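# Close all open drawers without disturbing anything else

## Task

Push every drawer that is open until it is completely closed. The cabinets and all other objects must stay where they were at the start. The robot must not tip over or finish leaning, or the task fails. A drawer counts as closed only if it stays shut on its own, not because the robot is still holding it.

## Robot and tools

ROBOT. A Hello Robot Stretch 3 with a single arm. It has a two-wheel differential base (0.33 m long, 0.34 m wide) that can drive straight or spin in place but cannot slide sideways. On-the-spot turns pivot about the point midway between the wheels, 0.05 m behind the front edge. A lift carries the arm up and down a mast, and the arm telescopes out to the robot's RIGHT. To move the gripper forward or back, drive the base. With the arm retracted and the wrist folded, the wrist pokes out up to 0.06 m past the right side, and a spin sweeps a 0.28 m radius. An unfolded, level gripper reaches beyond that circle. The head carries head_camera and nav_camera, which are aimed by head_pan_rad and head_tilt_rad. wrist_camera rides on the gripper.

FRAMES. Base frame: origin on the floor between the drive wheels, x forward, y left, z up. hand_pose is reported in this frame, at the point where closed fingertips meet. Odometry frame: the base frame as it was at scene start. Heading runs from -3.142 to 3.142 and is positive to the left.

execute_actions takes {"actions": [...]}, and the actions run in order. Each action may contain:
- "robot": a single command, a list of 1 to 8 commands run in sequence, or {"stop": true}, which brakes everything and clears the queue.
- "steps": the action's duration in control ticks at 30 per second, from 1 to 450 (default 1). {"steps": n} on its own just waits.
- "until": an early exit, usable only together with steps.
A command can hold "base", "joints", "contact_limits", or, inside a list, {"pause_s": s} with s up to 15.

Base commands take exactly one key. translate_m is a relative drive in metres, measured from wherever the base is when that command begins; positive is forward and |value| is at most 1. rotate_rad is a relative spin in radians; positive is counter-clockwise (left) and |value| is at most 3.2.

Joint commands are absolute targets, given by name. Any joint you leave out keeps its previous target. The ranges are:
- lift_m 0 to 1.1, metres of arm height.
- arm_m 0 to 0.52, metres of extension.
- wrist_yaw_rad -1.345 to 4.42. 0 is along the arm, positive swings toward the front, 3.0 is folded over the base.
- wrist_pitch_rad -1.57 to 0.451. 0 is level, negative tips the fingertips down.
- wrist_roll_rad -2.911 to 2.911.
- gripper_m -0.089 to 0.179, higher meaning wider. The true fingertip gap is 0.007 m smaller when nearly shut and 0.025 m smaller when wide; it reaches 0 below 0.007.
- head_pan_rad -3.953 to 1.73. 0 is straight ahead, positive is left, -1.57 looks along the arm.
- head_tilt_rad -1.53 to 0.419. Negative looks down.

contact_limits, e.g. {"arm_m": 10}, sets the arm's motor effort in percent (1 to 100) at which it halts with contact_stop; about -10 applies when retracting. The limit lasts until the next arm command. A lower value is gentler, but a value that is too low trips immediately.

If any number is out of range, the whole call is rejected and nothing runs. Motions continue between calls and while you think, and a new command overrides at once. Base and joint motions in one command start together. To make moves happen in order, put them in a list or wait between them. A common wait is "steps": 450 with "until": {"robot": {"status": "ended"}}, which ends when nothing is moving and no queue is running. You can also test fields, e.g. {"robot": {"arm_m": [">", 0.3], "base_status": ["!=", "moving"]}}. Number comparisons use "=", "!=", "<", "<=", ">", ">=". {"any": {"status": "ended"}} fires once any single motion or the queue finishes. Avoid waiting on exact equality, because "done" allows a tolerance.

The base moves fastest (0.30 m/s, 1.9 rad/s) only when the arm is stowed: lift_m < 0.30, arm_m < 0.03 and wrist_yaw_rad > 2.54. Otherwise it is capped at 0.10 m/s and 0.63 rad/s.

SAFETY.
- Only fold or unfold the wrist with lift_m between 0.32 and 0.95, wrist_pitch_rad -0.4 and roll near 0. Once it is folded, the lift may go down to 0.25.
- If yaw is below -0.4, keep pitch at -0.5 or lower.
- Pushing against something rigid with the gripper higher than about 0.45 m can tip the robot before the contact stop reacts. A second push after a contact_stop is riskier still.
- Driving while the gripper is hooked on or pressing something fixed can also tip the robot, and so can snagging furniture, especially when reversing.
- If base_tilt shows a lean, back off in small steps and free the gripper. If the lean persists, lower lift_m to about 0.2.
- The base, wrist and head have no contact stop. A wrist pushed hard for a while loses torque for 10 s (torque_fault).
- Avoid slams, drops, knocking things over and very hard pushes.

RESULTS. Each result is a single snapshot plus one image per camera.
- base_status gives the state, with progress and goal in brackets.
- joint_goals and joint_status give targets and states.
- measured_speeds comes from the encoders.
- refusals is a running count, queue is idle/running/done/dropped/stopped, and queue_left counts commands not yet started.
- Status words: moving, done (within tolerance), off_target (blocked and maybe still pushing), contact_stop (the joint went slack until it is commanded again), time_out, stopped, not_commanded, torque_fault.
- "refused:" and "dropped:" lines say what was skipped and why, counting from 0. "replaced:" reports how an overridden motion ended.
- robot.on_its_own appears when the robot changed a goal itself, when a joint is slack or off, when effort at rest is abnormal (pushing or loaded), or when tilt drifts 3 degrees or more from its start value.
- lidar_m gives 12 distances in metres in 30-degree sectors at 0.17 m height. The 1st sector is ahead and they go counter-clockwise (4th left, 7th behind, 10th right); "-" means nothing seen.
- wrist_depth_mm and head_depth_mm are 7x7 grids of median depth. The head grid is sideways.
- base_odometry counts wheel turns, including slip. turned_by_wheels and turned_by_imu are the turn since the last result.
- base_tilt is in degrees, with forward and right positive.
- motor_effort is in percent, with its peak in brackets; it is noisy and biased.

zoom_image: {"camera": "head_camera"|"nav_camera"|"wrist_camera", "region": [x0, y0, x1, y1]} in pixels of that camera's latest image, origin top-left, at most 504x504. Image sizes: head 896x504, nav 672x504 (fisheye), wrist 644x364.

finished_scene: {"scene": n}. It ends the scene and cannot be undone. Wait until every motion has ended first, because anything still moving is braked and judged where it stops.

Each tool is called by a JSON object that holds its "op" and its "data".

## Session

{"op": "execute_actions", "data": {"actions": []}}

Scene clock: 0.00 s.
robot.base_odometry: x=+0.000 y=+0.000 heading=+0.000 (m, m, rad; robot's odometry frame)
robot.turned_by_wheels: +0.000 (rad since the last result)
robot.turned_by_imu: +0.000 (rad since the last result)
robot.base_tilt: forward=-0.1 right=+1.8 (deg)
robot.lidar_m: 1.41 1.61 0.64 0.67 1.20 1.25 1.34 2.25 3.18 2.33 1.95 1.37
robot.head_depth_mm: 1744 1747 1771 1786 1397 1183 1321 / 1834 1861 1887 1889 1410 1254 1392 / 1948 1970 1989 2011 1351 1325 1478 / 2031 2079 2105 2127 2160 2165 2111 / 2126 2222 2255 2290 2288 2306 2142 / 2026 2106 2096 2097 2121 2129 2065 / 1872 1867 1878 1890 1879 1891 1896
robot.base_status: not_commanded
robot.joint_positions: lift_m=+0.360 arm_m=-0.002 wrist_yaw_rad=+2.806 wrist_pitch_rad=-0.467 wrist_roll_rad=-0.017 gripper_m=+0.037 head_pan_rad=+0.002 head_tilt_rad=-0.002
robot.joint_goals: lift_m=+0.360 arm_m=-0.002 wrist_yaw_rad=+2.806 wrist_pitch_rad=-0.467 wrist_roll_rad=-0.017 gripper_m=+0.037 head_pan_rad=+0.002 head_tilt_rad=-0.002
robot.joint_status: lift_m=not_commanded arm_m=not_commanded wrist_yaw_rad=not_commanded wrist_pitch_rad=not_commanded wrist_roll_rad=not_commanded gripper_m=not_commanded head_pan_rad=not_commanded head_tilt_rad=not_commanded
robot.measured_speeds: translate_m=+0.000 rotate_rad=+0.000 lift_m=+0.000 arm_m=+0.000 wrist_yaw_rad=+0.000 wrist_pitch_rad=+0.000 wrist_roll_rad=+0.000 head_pan_rad=+0.000 head_tilt_rad=+0.000
robot: refusals=0 queue=idle queue_left=0
robot.motor_effort: left_wheel=+0 right_wheel=-1 lift_m=+21 arm_m=+0 wrist_yaw_rad=+0 wrist_pitch_rad=+7 wrist_roll_rad=+0 gripper_m=+1 head_pan_rad=-1 head_tilt_rad=+2 (%)
robot.hand_pose: x=+0.0505 y=+0.0629 z=+0.3615 quat_wxyz=(+0.276, +0.700, +0.049, +0.657) (m; robot's base frame)
robot.wrist_depth_mm: - - 655 618 - - - / - - 698 691 - - - / - 957 775 751 - - - / - 794 788 793 818 818 844 / - 658 694 683 685 688 688 / 557 578 - 582 587 578 591 / 496 - - 503 494 501 513
pictures: head_camera (sideways: a quarter turn clockwise sets it upright), nav_camera (sideways: a quarter turn counterclockwise sets it upright), wrist_camera
Images, in order (width x height): head_camera 896x504, nav_camera 672x504, wrist_camera 644x364.

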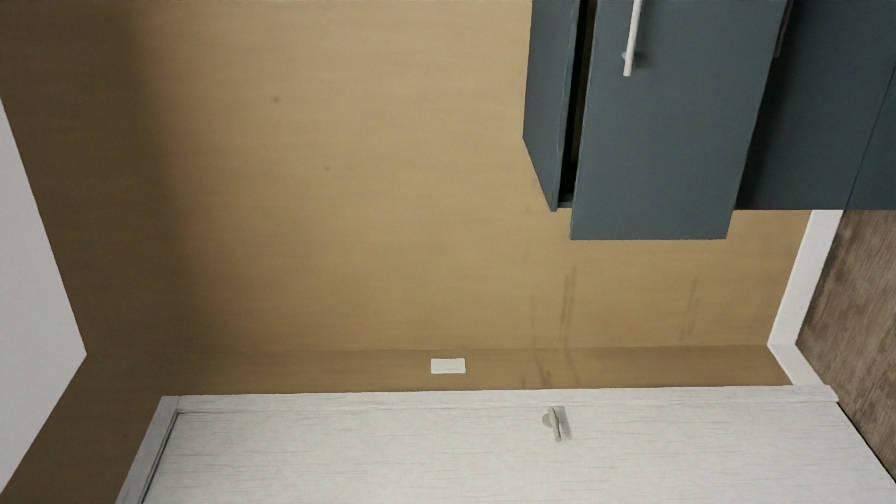

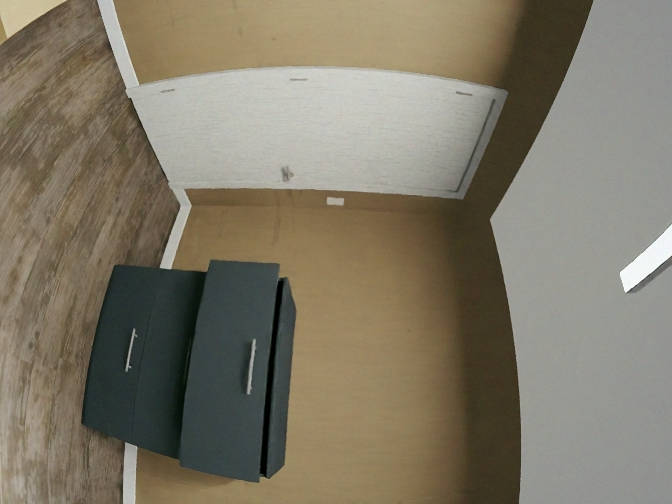

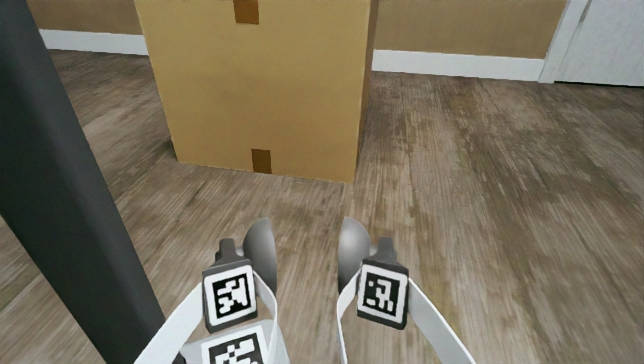

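{"op": "execute_actions", "data": {"actions": [{"robot": {"joints": {"head_pan_rad": -0.4, "head_tilt_rad": -0.5, "lift_m": 0.29, "gripper_m": 0.0, "wrist_pitch_rad": -0.4}}, "steps": 100, "until": {"robot": {"head_pan_rad_status": "done"}}}]}}

{"op": "execute_actions", "data": {"actions": [{"robot": {"joints": {"head_pan_rad": -1.6}}, "steps": 100, "until": {"robot": {"head_pan_rad_status": "done"}}}]}}

{"op": "execute_actions", "data": {"actions": [{"robot": {"joints": {"head_pan_rad": -2.7}}, "steps": 100, "until": {"robot": {"head_pan_rad_status": "done"}}}]}}

{"op": "execute_actions", "data": {"actions": [{"robot": {"joints": {"head_pan_rad": -3.7}}, "steps": 100, "until": {"robot": {"head_pan_rad_status": "done"}}}]}}

Scene clock: 1.67 s.
robot.base_odometry: x=+0.000 y=+0.000 heading=+0.000 (m, m, rad; robot's odometry frame)
robot.turned_by_wheels: +0.000 (rad since the last result)
robot.turned_by_imu: +0.000 (rad since the last result)
robot.base_tilt: forward=-0.1 right=+1.8 (deg)
robot.lidar_m: 1.41 1.62 0.64 0.66 1.21 1.25 1.34 2.25 3.19 2.33 1.95 1.37
robot.head_depth_mm: 1526 1618 1754 1993 1895 1529 1285 / 1549 1418 1219 1490 1712 1540 1296 / 1577 1451 1235 1510 1708 1545 1300 / 1592 1461 1252 1541 1722 1543 1295 / 1613 1490 1271 1566 1745 1544 1297 / 1636 1500 1283 1580 1765 1556 1309 / 1659 1521 1305 2172 1927 1551 1310
robot.base_status: not_commanded
robot.joint_positions: lift_m=+0.300 arm_m=-0.002 wrist_yaw_rad=+2.806 wrist_pitch_rad=-0.422 wrist_roll_rad=-0.017 gripper_m=+0.000 head_pan_rad=-0.393 head_tilt_rad=-0.493
robot.joint_goals: lift_m=+0.290 arm_m=-0.002 wrist_yaw_rad=+2.806 wrist_pitch_rad=-0.400 wrist_roll_rad=-0.017 gripper_m=+0.000 head_pan_rad=-0.400 head_tilt_rad=-0.500
robot.joint_status: lift_m=moving arm_m=not_commanded wrist_yaw_rad=not_commanded wrist_pitch_rad=moving wrist_roll_rad=not_commanded gripper_m=done head_pan_rad=done head_tilt_rad=done
robot.measured_speeds: translate_m=+0.000 rotate_rad=+0.000 lift_m=-0.064 arm_m=+0.000 wrist_yaw_rad=+0.000 wrist_pitch_rad=+0.000 wrist_roll_rad=+0.000 head_pan_rad=+0.000 head_tilt_rad=+0.000
robot: refusals=0 queue=running queue_left=0
robot.motor_effort: left_wheel=+0(0) right_wheel=-1(2) lift_m=+15(21) arm_m=+1(1) wrist_yaw_rad=-1(0) wrist_pitch_rad=+11(13) wrist_roll_rad=+0(0) gripper_m=-2(83) head_pan_rad=-5(29) head_tilt_rad=-2(20) (%)
robot.hand_pose: x=+0.0524 y=+0.0685 z=+0.3114 quat_wxyz=(+0.262, +0.700, +0.033, +0.663) (m; robot's base frame)
robot.wrist_depth_mm: - - 637 618 - - - / - - 702 658 - - - / - 934 758 727 - - - / - 753 748 795 785 792 791 / - 619 639 664 640 651 635 / 503 528 540 - 548 539 539 / 447 - - 459 462 462 462
pictures: head_camera (sideways: a quarter turn clockwise sets it upright), nav_camera (sideways: a quarter turn counterclockwise sets it upright), wrist_camera
Images, in order (width x height): head_camera 896x504, nav_camera 672x504, wrist_camera 644x364.

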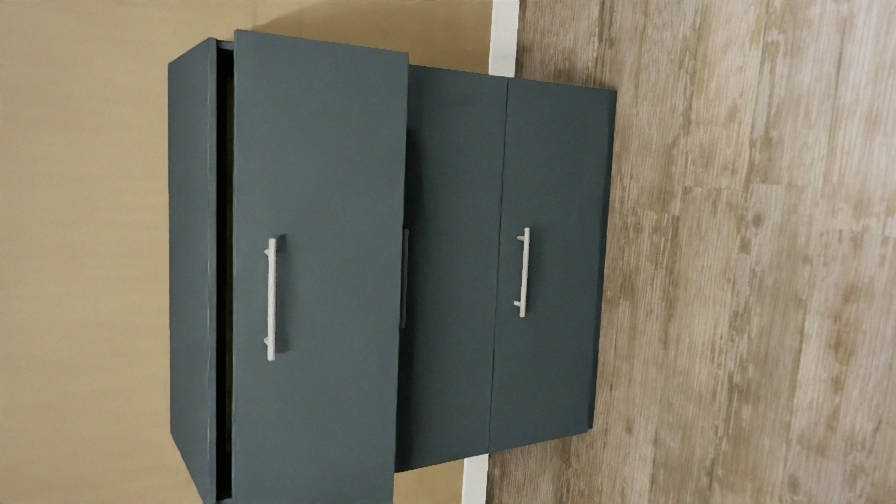

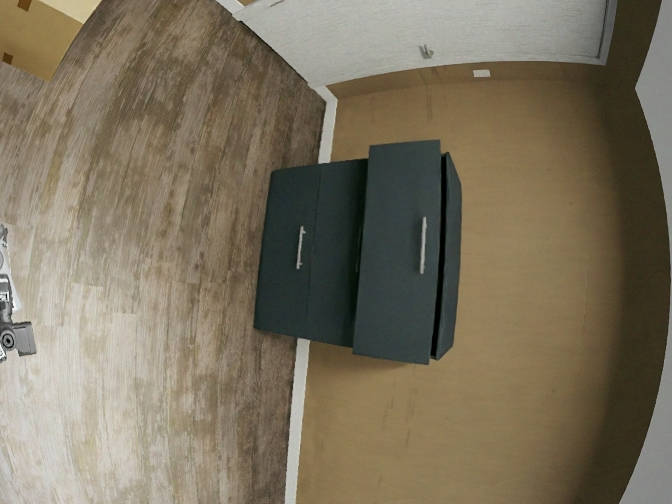

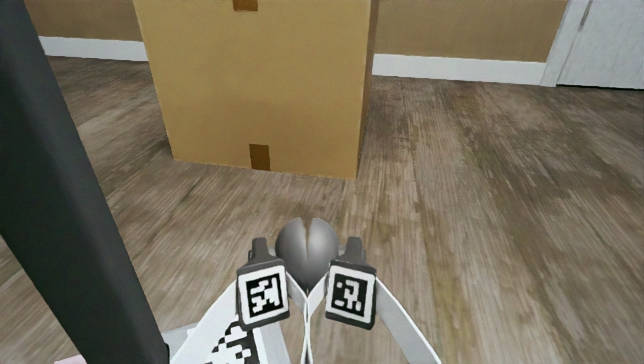

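Scene clock: 2.80 s.
robot.base_odometry: x=+0.000 y=+0.000 heading=+0.000 (m, m, rad; robot's odometry frame)
robot.turned_by_wheels: +0.000 (rad since the last result)
robot.turned_by_imu: +0.000 (rad since the last result)
robot.base_tilt: forward=-0.1 right=+1.8 (deg)
robot.lidar_m: 1.41 1.61 0.64 0.66 1.21 1.25 1.34 2.24 3.18 2.33 1.94 1.37
robot.head_depth_mm: 2690 2895 3098 2442 1884 1532 1283 / 2846 2900 2977 2448 1894 1527 1298 / 2978 2861 2681 2494 1902 1534 1294 / 3064 3343 3433 2489 1907 1546 1297 / 2722 2879 3052 2505 1926 1543 1307 / 2408 2576 2713 2507 1922 1555 1306 / 2148 2253 2401 2445 1951 1555 1308
robot.base_status: not_commanded
robot.joint_positions: lift_m=+0.290 arm_m=-0.002 wrist_yaw_rad=+2.806 wrist_pitch_rad=-0.422 wrist_roll_rad=-0.017 gripper_m=+0.000 head_pan_rad=-1.593 head_tilt_rad=-0.494
robot.joint_goals: lift_m=+0.290 arm_m=-0.002 wrist_yaw_rad=+2.806 wrist_pitch_rad=-0.400 wrist_roll_rad=-0.017 gripper_m=+0.000 head_pan_rad=-1.600 head_tilt_rad=-0.500
robot.joint_status: lift_m=done arm_m=not_commanded wrist_yaw_rad=not_commanded wrist_pitch_rad=done wrist_roll_rad=not_commanded gripper_m=done head_pan_rad=done head_tilt_rad=done
robot.measured_speeds: translate_m=+0.000 rotate_rad=+0.000 lift_m=+0.000 arm_m=+0.000 wrist_yaw_rad=+0.000 wrist_pitch_rad=+0.000 wrist_roll_rad=+0.000 head_pan_rad=+0.000 head_tilt_rad=+0.000
robot: refusals=0 queue=done queue_left=0
robot.motor_effort: left_wheel=+0(0) right_wheel=+0(0) lift_m=+15(17) arm_m=+0(1) wrist_yaw_rad=+0(1) wrist_pitch_rad=+12(11) wrist_roll_rad=+0(0) gripper_m=-2(2) head_pan_rad=-3(45) head_tilt_rad=-2(2) (%)
robot.hand_pose: x=+0.0525 y=+0.0686 z=+0.3022 quat_wxyz=(+0.262, +0.700, +0.033, +0.663) (m; robot's base frame)
robot.wrist_depth_mm: - - 638 620 - - - / - - 712 665 - - - / - 905 764 717 - - - / - 739 738 760 750 756 779 / - 607 606 640 609 629 628 / 493 511 529 - 523 532 533 / 436 - - 451 455 456 455
pictures: head_camera (sideways: a quarter turn clockwise sets it upright), nav_camera (sideways: a quarter turn counterclockwise sets it upright), wrist_camera
Images, in order (width x height): head_camera 896x504, nav_camera 672x504, wrist_camera 644x364.

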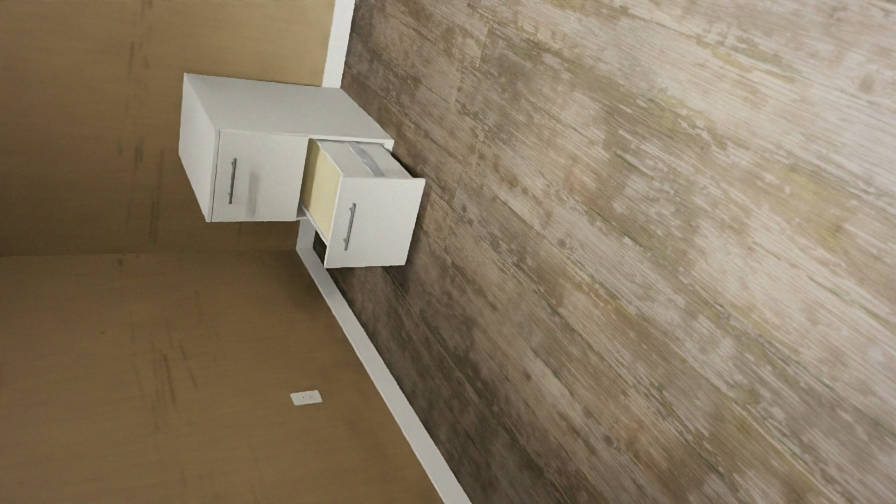

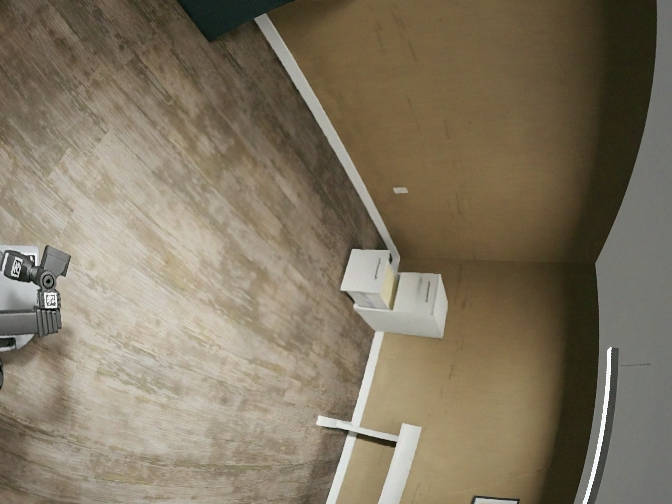

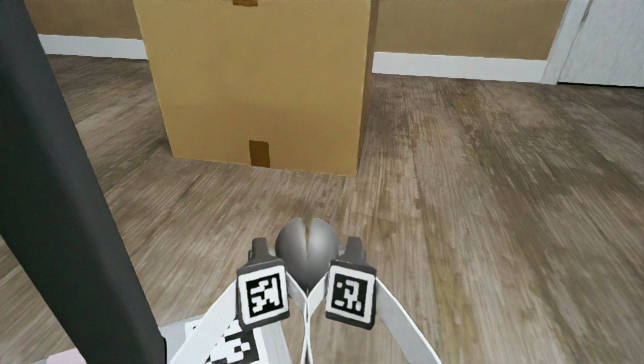

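Scene clock: 3.90 s.
robot.base_odometry: x=+0.000 y=+0.000 heading=+0.000 (m, m, rad; robot's odometry frame)
robot.turned_by_wheels: +0.000 (rad since the last result)
robot.turned_by_imu: +0.000 (rad since the last result)
robot.base_tilt: forward=-0.1 right=+1.8 (deg)
robot.lidar_m: 1.41 1.61 0.64 0.67 1.20 1.25 1.34 2.25 3.17 2.33 1.94 1.37
robot.head_depth_mm: 2073 2219 2350 2417 1878 1532 1291 / 2298 2463 2680 2509 1909 1526 1286 / 2579 2790 3004 2466 1895 1536 1291 / 2945 3192 3441 2468 1903 1546 1299 / 3066 3240 3342 2514 1915 1549 1299 / 2912 3018 3302 2503 1923 1561 1302 / 2769 2842 3140 2562 1930 1564 1306
robot.base_status: not_commanded
robot.joint_positions: lift_m=+0.290 arm_m=-0.002 wrist_yaw_rad=+2.806 wrist_pitch_rad=-0.422 wrist_roll_rad=-0.017 gripper_m=+0.000 head_pan_rad=-2.693 head_tilt_rad=-0.494
robot.joint_goals: lift_m=+0.290 arm_m=-0.002 wrist_yaw_rad=+2.806 wrist_pitch_rad=-0.400 wrist_roll_rad=-0.017 gripper_m=+0.000 head_pan_rad=-2.700 head_tilt_rad=-0.500
robot.joint_status: lift_m=done arm_m=not_commanded wrist_yaw_rad=not_commanded wrist_pitch_rad=done wrist_roll_rad=not_commanded gripper_m=done head_pan_rad=done head_tilt_rad=done
robot.measured_speeds: translate_m=+0.000 rotate_rad=+0.000 lift_m=+0.000 arm_m=+0.000 wrist_yaw_rad=+0.000 wrist_pitch_rad=+0.000 wrist_roll_rad=+0.000 head_pan_rad=+0.000 head_tilt_rad=+0.000
robot: refusals=0 queue=done queue_left=0
robot.motor_effort: left_wheel=+0(0) right_wheel=-1(1) lift_m=+15(15) arm_m=+1(0) wrist_yaw_rad=+0(0) wrist_pitch_rad=+12(12) wrist_roll_rad=+0(0) gripper_m=-2(2) head_pan_rad=-4(45) head_tilt_rad=-2(2) (%)
robot.hand_pose: x=+0.0525 y=+0.0686 z=+0.3022 quat_wxyz=(+0.262, +0.700, +0.033, +0.663) (m; robot's base frame)
robot.wrist_depth_mm: - - 647 607 - - - / - - 699 662 - - - / - 919 782 725 - - - / - 737 766 740 763 789 793 / - 614 616 642 624 623 638 / 494 516 536 - 524 529 535 / 444 - - 446 455 456 454
pictures: head_camera (sideways: a quarter turn clockwise sets it upright), nav_camera (sideways: a quarter turn counterclockwise sets it upright), wrist_camera
Images, in order (width x height): head_camera 896x504, nav_camera 672x504, wrist_camera 644x364.

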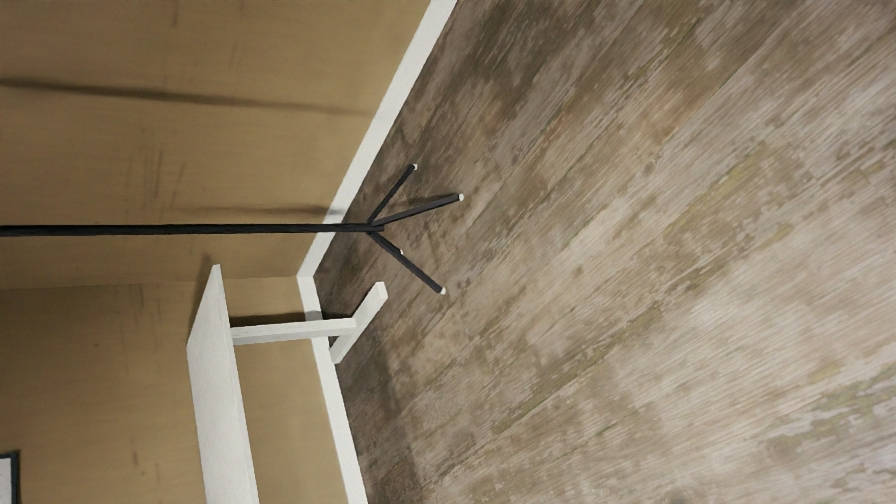

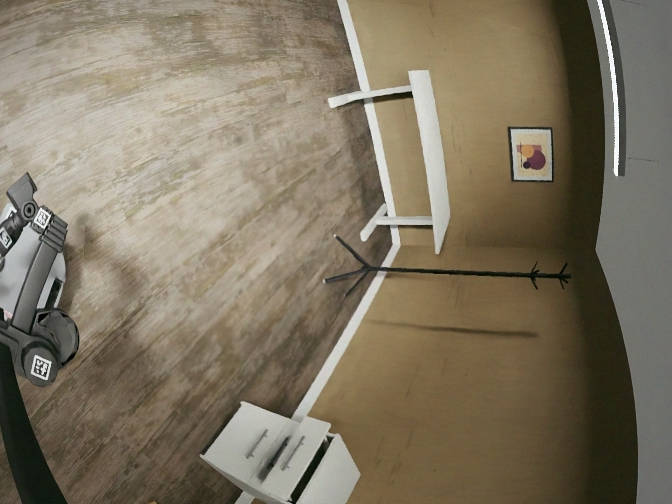

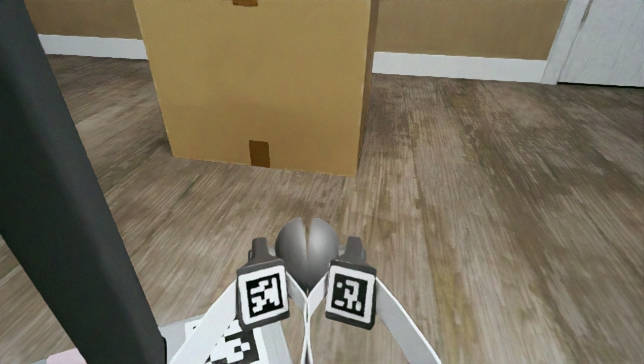

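Scene clock: 4.97 s.
robot.base_odometry: x=+0.000 y=+0.000 heading=+0.000 (m, m, rad; robot's odometry frame)
robot.turned_by_wheels: +0.000 (rad since the last result)
robot.turned_by_imu: +0.000 (rad since the last result)
robot.base_tilt: forward=-0.1 right=+1.8 (deg)
robot.lidar_m: 1.41 1.61 0.64 0.66 1.20 1.25 1.34 2.25 3.18 2.32 1.95 1.37
robot.head_depth_mm: 1597 1742 1928 1660 1424 1489 1281 / 1597 1749 1917 2046 1528 1526 1291 / 1609 1748 1912 2135 1903 1539 1289 / 1597 1746 1906 2131 1913 1550 1295 / 1607 1739 1864 1524 1693 1552 1305 / 1604 1736 1829 1410 1625 1554 1311 / 1596 1727 1849 1417 1663 1565 1314
robot.base_status: not_commanded
robot.joint_positions: lift_m=+0.290 arm_m=-0.002 wrist_yaw_rad=+2.806 wrist_pitch_rad=-0.422 wrist_roll_rad=-0.017 gripper_m=+0.000 head_pan_rad=-3.693 head_tilt_rad=-0.494
robot.joint_goals: lift_m=+0.290 arm_m=-0.002 wrist_yaw_rad=+2.806 wrist_pitch_rad=-0.400 wrist_roll_rad=-0.017 gripper_m=+0.000 head_pan_rad=-3.700 head_tilt_rad=-0.500
robot.joint_status: lift_m=done arm_m=not_commanded wrist_yaw_rad=not_commanded wrist_pitch_rad=done wrist_roll_rad=not_commanded gripper_m=done head_pan_rad=done head_tilt_rad=done
robot.measured_speeds: translate_m=+0.000 rotate_rad=+0.000 lift_m=+0.000 arm_m=+0.000 wrist_yaw_rad=+0.000 wrist_pitch_rad=+0.000 wrist_roll_rad=+0.000 head_pan_rad=+0.000 head_tilt_rad=+0.000
robot: refusals=0 queue=done queue_left=0
robot.motor_effort: left_wheel=+0(0) right_wheel=-1(1) lift_m=+15(15) arm_m=+0(1) wrist_yaw_rad=+0(0) wrist_pitch_rad=+11(11) wrist_roll_rad=+0(0) gripper_m=-2(2) head_pan_rad=-4(44) head_tilt_rad=-2(2) (%)
robot.hand_pose: x=+0.0525 y=+0.0686 z=+0.3022 quat_wxyz=(+0.262, +0.700, +0.033, +0.663) (m; robot's base frame)
robot.wrist_depth_mm: - - 645 620 - - - / - - 715 649 - - - / - 938 773 736 - - - / - 758 762 770 770 789 777 / - 611 619 636 624 622 633 / 497 502 535 - 523 524 518 / 442 - - 446 453 456 459
pictures: head_camera (sideways: a quarter turn clockwise sets it upright), nav_camera (sideways: a quarter turn counterclockwise sets it upright), wrist_camera
Images, in order (width x height): head_camera 896x504, nav_camera 672x504, wrist_camera 644x364.

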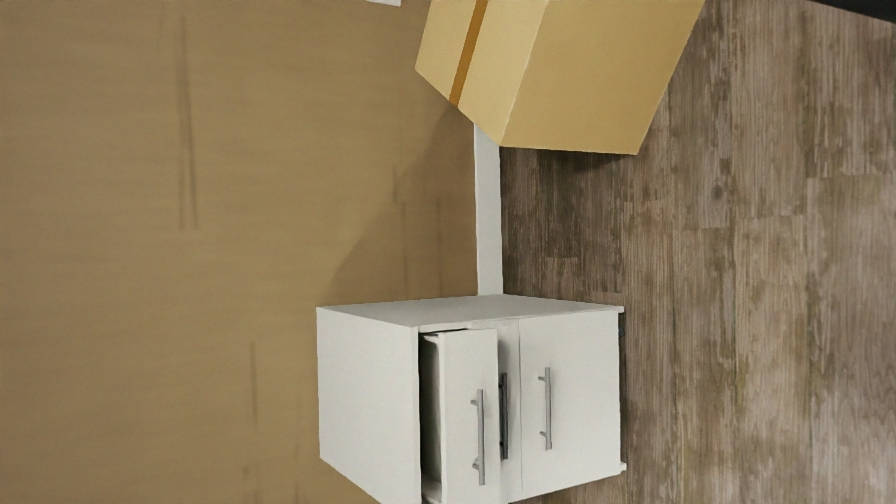

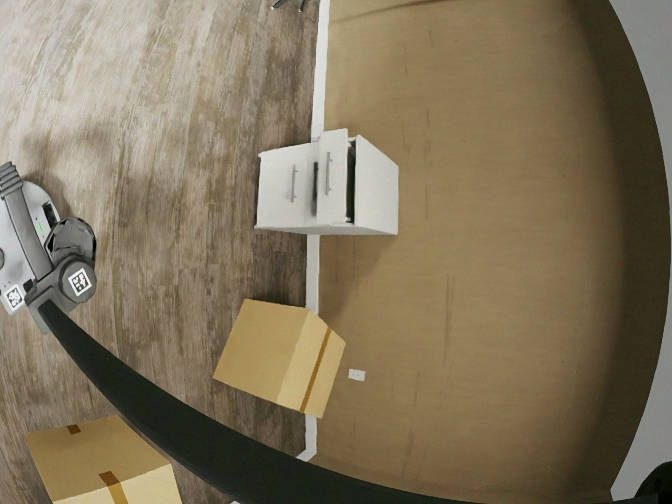

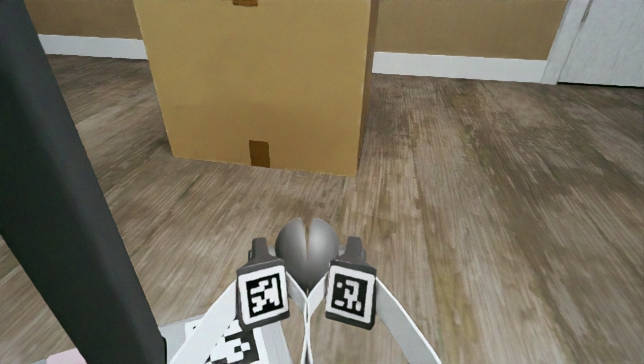

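{"op": "execute_actions", "data": {"actions": [{"robot": [{"base": {"rotate_rad": 0.181}}, {"base": {"translate_m": -0.574}}], "steps": 300, "until": {"robot": {"status": "ended"}}}, {"robot": {"joints": {"lift_m": 0.42, "wrist_yaw_rad": 0.0, "head_pan_rad": -1.57, "head_tilt_rad": -0.8}, "base": {"rotate_rad": -2.295}}, "steps": 200, "until": {"robot": {"wrist_yaw_rad": ["<", 1.8]}}}, {"robot": {"joints": {"wrist_pitch_rad": 0.0, "arm_m": 0.25}}, "steps": 200, "until": {"robot": {"status": "ended"}}}]}}

Scene clock: 17.90 s.
robot.base_odometry: x=-0.565 y=-0.103 heading=-2.114 (m, m, rad; robot's odometry frame)
robot.turned_by_wheels: -2.114 (rad since the last result)
robot.turned_by_imu: -2.129 (rad since the last result)
robot.base_tilt: forward=-0.1 right=+1.8 (deg)
robot.lidar_m: 2.41 2.24 2.42 1.83 1.86 1.05 1.01 1.05 1.02 0.86 0.88 1.70
robot.head_depth_mm: 1289 1468 1727 1681 1460 1272 1132 / 1288 1447 1600 1621 1473 1276 1128 / 1284 1293 1127 1200 1411 1256 1141 / 1281 1301 1100 1050 1414 1288 1144 / 1280 1311 1101 1055 1424 1293 1145 / 1278 1469 1667 1683 1492 1292 1150 / 1277 1453 1705 1743 1492 1308 1157
robot.base_status: done (rotate_rad -2.2949 of -2.2950)
robot.joint_positions: lift_m=+0.420 arm_m=+0.250 wrist_yaw_rad=+0.000 wrist_pitch_rad=-0.025 wrist_roll_rad=-0.017 gripper_m=+0.000 head_pan_rad=-1.577 head_tilt_rad=-0.790
robot.joint_goals: lift_m=+0.420 arm_m=+0.250 wrist_yaw_rad=+0.000 wrist_pitch_rad=+0.000 wrist_roll_rad=-0.017 gripper_m=+0.000 head_pan_rad=-1.570 head_tilt_rad=-0.800
robot.joint_status: lift_m=done arm_m=done wrist_yaw_rad=done wrist_pitch_rad=done wrist_roll_rad=not_commanded gripper_m=done head_pan_rad=done head_tilt_rad=done
robot.measured_speeds: translate_m=+0.000 rotate_rad=+0.000 lift_m=+0.000 arm_m=+0.000 wrist_yaw_rad=+0.000 wrist_pitch_rad=+0.000 wrist_roll_rad=+0.000 head_pan_rad=+0.000 head_tilt_rad=+0.000
robot: refusals=0 queue=done queue_left=0
robot.motor_effort: left_wheel=+2(10) right_wheel=-3(9) lift_m=+26(27) arm_m=+4(4) wrist_yaw_rad=-1(3) wrist_pitch_rad=+13(13) wrist_roll_rad=+0(0) gripper_m=-1(2) head_pan_rad=+3(44) head_tilt_rad=-3(19) (%)
robot.hand_pose: x=-0.0214 y=-0.6503 z=+0.5280 quat_wxyz=(+0.713, +0.009, -0.701, -0.009) (m; robot's base frame)
robot.wrist_depth_mm: 826 855 873 888 901 888 897 / 247 248 251 256 259 929 953 / 252 252 254 261 263 267 969 / 259 258 265 268 271 275 - / 266 268 270 272 279 - - / 953 381 381 - 399 - - / 883 387 400 410 410 912 880
pictures: head_camera (sideways: a quarter turn clockwise sets it upright), nav_camera (sideways: a quarter turn counterclockwise sets it upright), wrist_camera
Images, in order (width x height): head_camera 896x504, nav_camera 672x504, wrist_camera 644x364.

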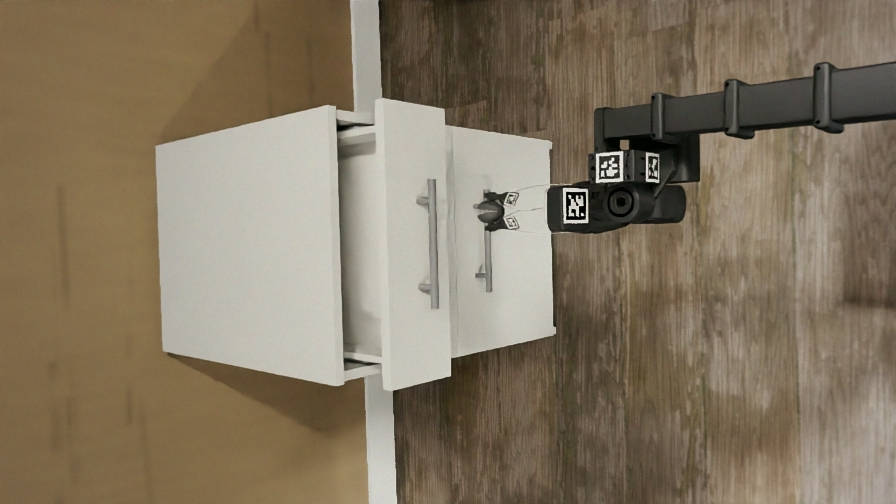

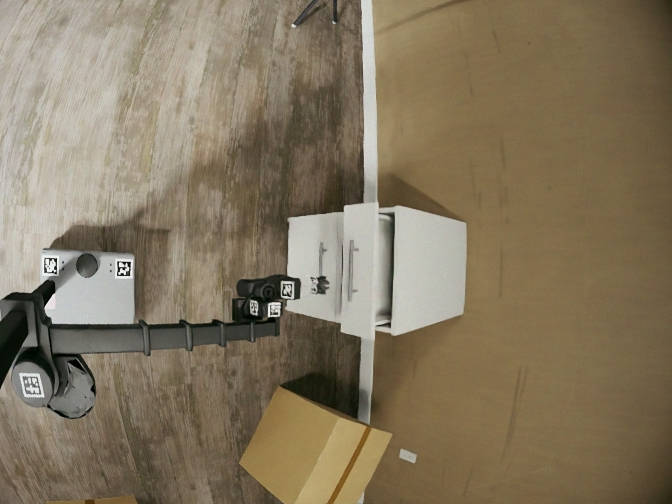

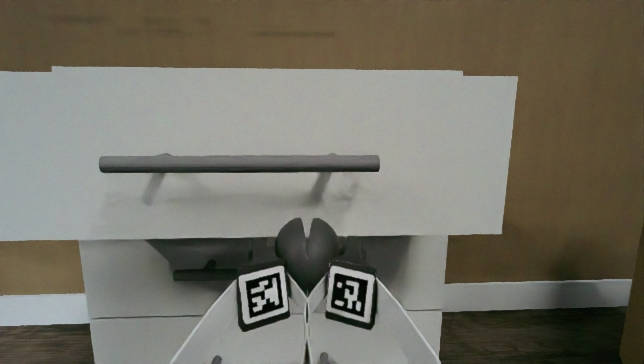

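{"op": "execute_actions", "data": {"actions": [{"robot": [{"joints": {"arm_m": 0.332}, "base": {"rotate_rad": 0.04}}, {"joints": {"arm_m": 0.444}, "contact_limits": {"arm_m": 12}}], "steps": 300, "until": {"robot": {"status": "ended"}}}]}}

Scene clock: 21.23 s.
robot.base_odometry: x=-0.565 y=-0.103 heading=-2.074 (m, m, rad; robot's odometry frame)
robot.turned_by_wheels: +0.040 (rad since the last result)
robot.turned_by_imu: +0.040 (rad since the last result)
robot.base_tilt: forward=-0.1 right=+1.9 (deg)
robot.lidar_m: 2.41 2.25 2.39 1.82 1.88 1.05 1.01 1.04 1.03 0.86 1.50 1.70
robot.head_depth_mm: 1274 1458 1703 1697 1459 1276 1133 / 1278 1374 1082 1309 1445 1262 - / 1278 1288 1039 1165 1399 1281 1138 / 1288 1303 1046 1208 1417 1287 1144 / 1287 1389 1049 1248 1446 1287 1144 / 1289 1482 1723 1744 1474 1296 1148 / 1289 1471 1729 1735 1483 1294 1152
robot.base_status: done (rotate_rad +0.0398 of +0.0400)
robot.joint_positions: lift_m=+0.420 arm_m=+0.412 wrist_yaw_rad=-0.003 wrist_pitch_rad=-0.025 wrist_roll_rad=-0.017 gripper_m=+0.000 head_pan_rad=-1.577 head_tilt_rad=-0.791
robot.joint_goals: lift_m=+0.420 arm_m=+0.412 wrist_yaw_rad=+0.000 wrist_pitch_rad=+0.000 wrist_roll_rad=-0.017 gripper_m=+0.000 head_pan_rad=-1.570 head_tilt_rad=-0.800
robot.joint_status: lift_m=done arm_m=contact_stop wrist_yaw_rad=done wrist_pitch_rad=done wrist_roll_rad=not_commanded gripper_m=done head_pan_rad=done head_tilt_rad=done
robot.measured_speeds: translate_m=+0.000 rotate_rad=+0.003 lift_m=+0.000 arm_m=+0.003 wrist_yaw_rad=+0.000 wrist_pitch_rad=+0.048 wrist_roll_rad=+0.000 head_pan_rad=+0.000 head_tilt_rad=+0.000
robot: refusals=0 queue=dropped queue_left=0
robot.on_its_own: arm_m is slack since a contact_stop, until your next command for it (your +0.444 is given up)
robot.motor_effort: left_wheel=-2(4) right_wheel=+4(8) lift_m=+26(26) arm_m=+1(12) wrist_yaw_rad=+2(2) wrist_pitch_rad=+12(15) wrist_roll_rad=+0(0) gripper_m=-3(2) head_pan_rad=+2(3) head_tilt_rad=-3(3) (%)
robot.contact_limits: arm_m 12 (drawing in: default 23, maximum 38; extending or still: default 33, maximum 53)
robot.hand_pose: x=-0.0223 y=-0.8128 z=+0.5279 quat_wxyz=(+0.713, +0.008, -0.701, -0.010) (m; robot's base frame)
robot.wrist_depth_mm: 189 189 190 192 191 732 736 / 166 165 167 168 168 167 168 / 170 170 171 172 172 172 174 / 174 174 175 176 175 178 179 / 180 181 181 181 182 184 184 / 185 187 186 - 188 189 189 / 222 223 225 225 225 225 857
pictures: head_camera (sideways: a quarter turn clockwise sets it upright), nav_camera (sideways: a quarter turn counterclockwise sets it upright), wrist_camera
Images, in order (width x height): head_camera 896x504, nav_camera 672x504, wrist_camera 644x364.

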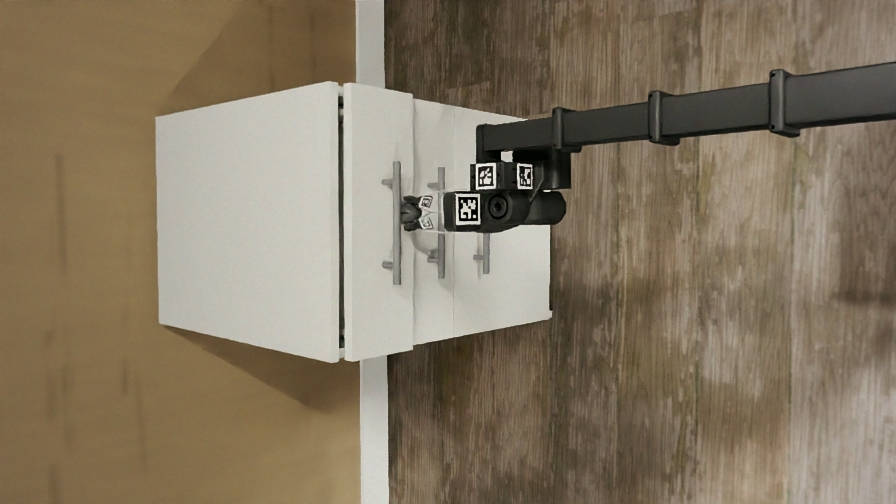

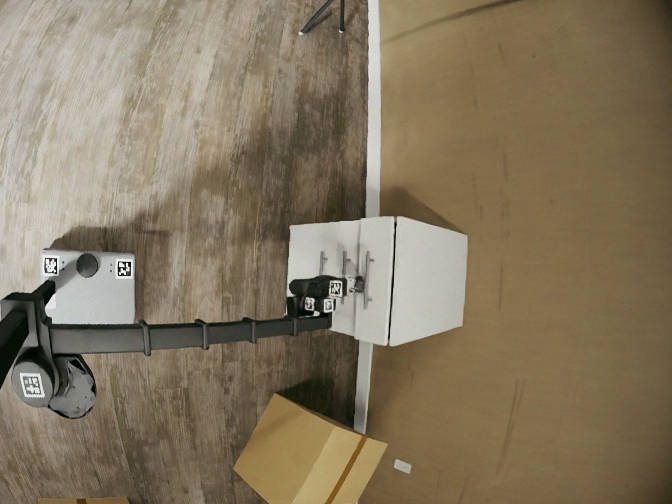

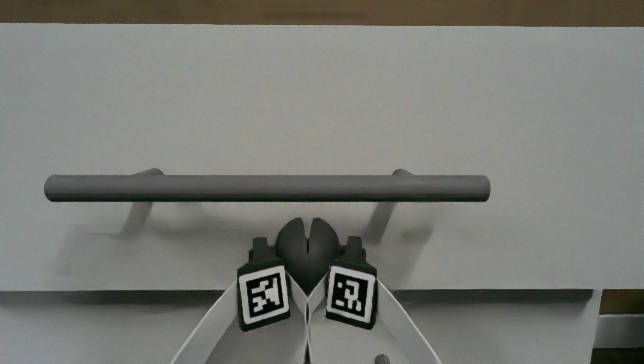

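{"op": "execute_actions", "data": {"actions": [{"robot": {"joints": {"arm_m": 0.444}, "contact_limits": {"arm_m": 14}}, "steps": 100, "until": {"robot": {"status": "ended"}}}]}}

Scene clock: 22.40 s.
robot.base_odometry: x=-0.565 y=-0.103 heading=-2.074 (m, m, rad; robot's odometry frame)
robot.turned_by_wheels: +0.000 (rad since the last result)
robot.turned_by_imu: +0.000 (rad since the last result)
robot.base_tilt: forward=-0.1 right=+1.8 (deg)
robot.lidar_m: 2.41 2.24 2.38 1.83 1.88 1.04 1.01 1.04 1.02 0.86 1.51 1.70
robot.head_depth_mm: 1276 1461 1700 1686 1448 1274 1126 / 1277 1377 1069 1585 1454 1275 - / 1281 1283 1058 1135 1442 1277 1140 / 1281 1292 1065 1208 1420 1284 1142 / 1282 1382 1072 1255 1446 1290 1144 / 1294 1481 1722 1736 1486 1299 1148 / 1294 1478 1723 1740 1484 1305 1152
robot.base_status: done (rotate_rad +0.0398 of +0.0400)
robot.joint_positions: lift_m=+0.420 arm_m=+0.442 wrist_yaw_rad=-0.002 wrist_pitch_rad=-0.027 wrist_roll_rad=-0.017 gripper_m=+0.000 head_pan_rad=-1.577 head_tilt_rad=-0.791
robot.joint_goals: lift_m=+0.420 arm_m=+0.442 wrist_yaw_rad=+0.000 wrist_pitch_rad=+0.000 wrist_roll_rad=-0.017 gripper_m=+0.000 head_pan_rad=-1.570 head_tilt_rad=-0.800
robot.joint_status: lift_m=done arm_m=contact_stop wrist_yaw_rad=done wrist_pitch_rad=done wrist_roll_rad=not_commanded gripper_m=done head_pan_rad=done head_tilt_rad=done
robot.measured_speeds: translate_m=+0.000 rotate_rad=+0.000 lift_m=+0.000 arm_m=-0.009 wrist_yaw_rad=+0.000 wrist_pitch_rad=+0.000 wrist_roll_rad=+0.000 head_pan_rad=+0.000 head_tilt_rad=+0.000
robot: refusals=0 queue=dropped queue_left=0
robot.on_its_own: arm_m is slack since a contact_stop, until your next command for it
robot.motor_effort: left_wheel=-3(2) right_wheel=+5(5) lift_m=+26(26) arm_m=+6(14) wrist_yaw_rad=+0(2) wrist_pitch_rad=+14(15) wrist_roll_rad=+0(0) gripper_m=-2(3) head_pan_rad=+3(3) head_tilt_rad=-3(3) (%)
robot.contact_limits: arm_m 14 (drawing in: default 23, maximum 38; extending or still: default 33, maximum 53)
robot.hand_pose: x=-0.0220 y=-0.8424 z=+0.5274 quat_wxyz=(+0.713, +0.009, -0.701, -0.010) (m; robot's base frame)
robot.wrist_depth_mm: 162 162 162 162 162 163 164 / 164 165 165 166 167 167 168 / 170 170 170 171 171 172 173 / 172 172 173 173 175 176 177 / 180 180 180 179 181 182 183 / 185 186 187 - 188 188 188 / 190 192 193 192 193 194 194
pictures: head_camera (sideways: a quarter turn clockwise sets it upright), nav_camera (sideways: a quarter turn counterclockwise sets it upright), wrist_camera
Images, in order (width x height): head_camera 896x504, nav_camera 672x504, wrist_camera 644x364.

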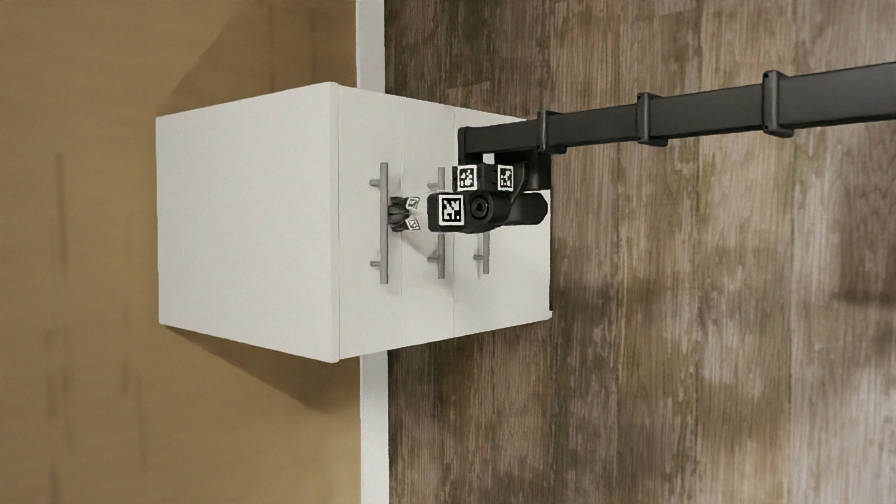

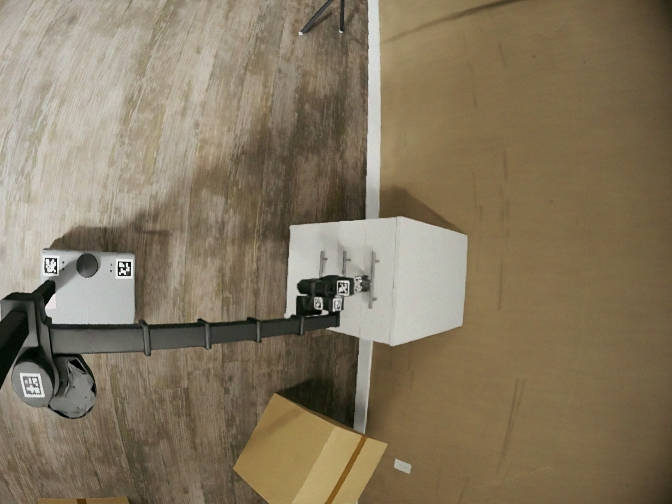

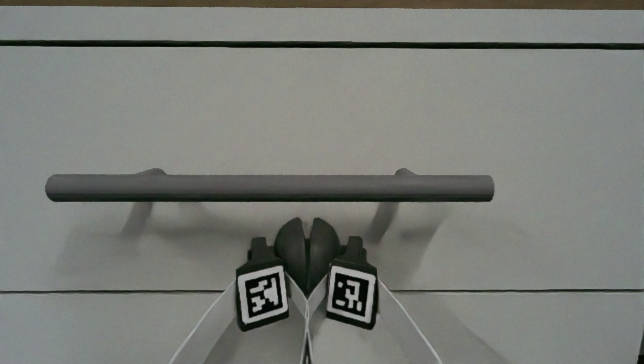

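{"op": "execute_actions", "data": {"actions": [{"robot": {"joints": {"arm_m": 0.0}}, "steps": 100, "until": {"robot": {"arm_m": ["<", 0.39]}}}, {"robot": {"joints": {"wrist_yaw_rad": 2.7, "wrist_pitch_rad": -0.4, "lift_m": 0.33}, "base": {"rotate_rad": 1.975}}, "steps": 200, "until": {"robot": {"wrist_yaw_rad": [">", 2.3]}}}, {"robot": {"joints": {"lift_m": 0.29}}, "steps": 200, "until": {"robot": {"lift_m": ["<", 0.297], "arm_m": ["<", 0.027], "wrist_yaw_rad": [">", 2.56], "base_status": ["!=", "moving"]}}}, {"robot": {"base": {"translate_m": 1.0}, "joints": {"head_tilt_rad": -0.5}}, "steps": 200, "until": {"robot": {"translate_m": [">", 0.4]}}}, {"robot": {"base": {"translate_m": 0.655}}, "steps": 200, "until": {"robot": {"base_status": ["!=", "moving"]}}}, {"robot": {"joints": {"lift_m": 0.62, "wrist_yaw_rad": 0.0}, "base": {"rotate_rad": 1.125}}, "steps": 200, "until": {"robot": {"wrist_yaw_rad": ["<", 1.8]}}}, {"robot": {"joints": {"wrist_pitch_rad": 0.0, "arm_m": 0.22}}, "steps": 200, "until": {"robot": {"status": "ended"}}}]}}

Scene clock: 37.23 s.
robot.base_odometry: x=+0.493 y=-0.209 heading=+1.026 (m, m, rad; robot's odometry frame)
robot.turned_by_wheels: +3.100 (rad since the last result)
robot.turned_by_imu: +3.115 (rad since the last result)
robot.base_tilt: forward=-0.1 right=+1.8 (deg)
robot.lidar_m: 1.48 0.77 0.79 1.67 1.88 2.63 2.22 1.97 1.41 0.84 0.86 1.54
robot.head_depth_mm: 1126 1227 1315 1438 1690 1519 1304 / 1116 1189 885 781 1065 1214 - / 1120 1181 842 779 880 1165 - / 1124 1181 848 777 876 1196 1289 / 1120 1195 855 773 872 1198 1292 / 1125 1193 866 773 865 1190 1294 / 1121 1196 871 768 867 1185 1292
robot.base_status: done (rotate_rad +1.1249 of +1.1250)
robot.joint_positions: lift_m=+0.620 arm_m=+0.220 wrist_yaw_rad=+0.001 wrist_pitch_rad=-0.024 wrist_roll_rad=-0.017 gripper_m=+0.000 head_pan_rad=-1.577 head_tilt_rad=-0.507
robot.joint_goals: lift_m=+0.620 arm_m=+0.220 wrist_yaw_rad=+0.000 wrist_pitch_rad=+0.000 wrist_roll_rad=-0.017 gripper_m=+0.000 head_pan_rad=-1.570 head_tilt_rad=-0.500
robot.joint_status: lift_m=done arm_m=done wrist_yaw_rad=done wrist_pitch_rad=done wrist_roll_rad=not_commanded gripper_m=done head_pan_rad=done head_tilt_rad=done
robot.measured_speeds: translate_m=+0.000 rotate_rad=+0.000 lift_m=+0.000 arm_m=+0.000 wrist_yaw_rad=+0.000 wrist_pitch_rad=+0.000 wrist_roll_rad=+0.000 head_pan_rad=+0.000 head_tilt_rad=+0.000
robot: refusals=0 queue=done queue_left=0
robot.motor_effort: left_wheel=-2(10) right_wheel=+3(10) lift_m=+26(29) arm_m=+4(6) wrist_yaw_rad=-1(4) wrist_pitch_rad=+13(16) wrist_roll_rad=+0(0) gripper_m=-2(2) head_pan_rad=+3(5) head_tilt_rad=+2(17) (%)
robot.hand_pose: x=-0.0211 y=-0.6203 z=+0.7280 quat_wxyz=(+0.713, +0.009, -0.701, -0.008) (m; robot's base frame)
robot.wrist_depth_mm: 219 223 226 233 237 241 839 / 225 228 233 239 246 249 867 / 231 234 240 245 251 257 890 / 236 241 246 252 258 263 948 / 245 248 255 258 267 274 962 / 380 387 393 - 415 909 - / 391 400 409 424 433 - -
pictures: head_camera (sideways: a quarter turn clockwise sets it upright), nav_camera (sideways: a quarter turn counterclockwise sets it upright), wrist_camera
Images, in order (width x height): head_camera 896x504, nav_camera 672x504, wrist_camera 644x364.

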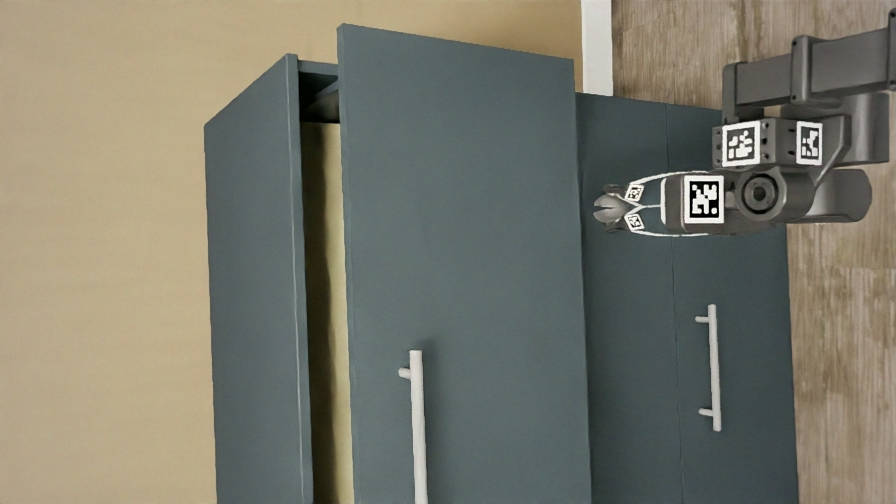

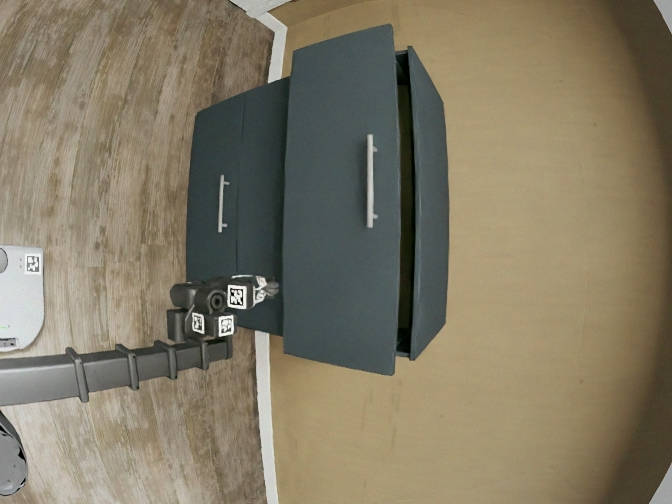

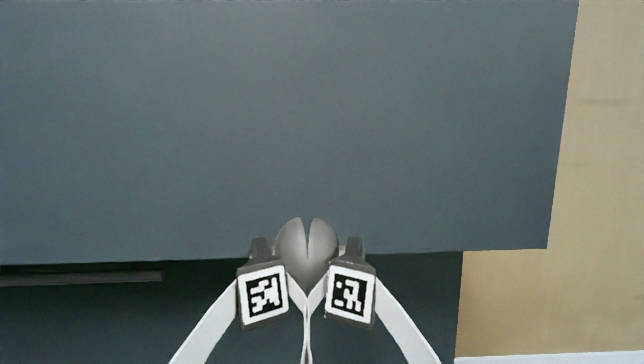

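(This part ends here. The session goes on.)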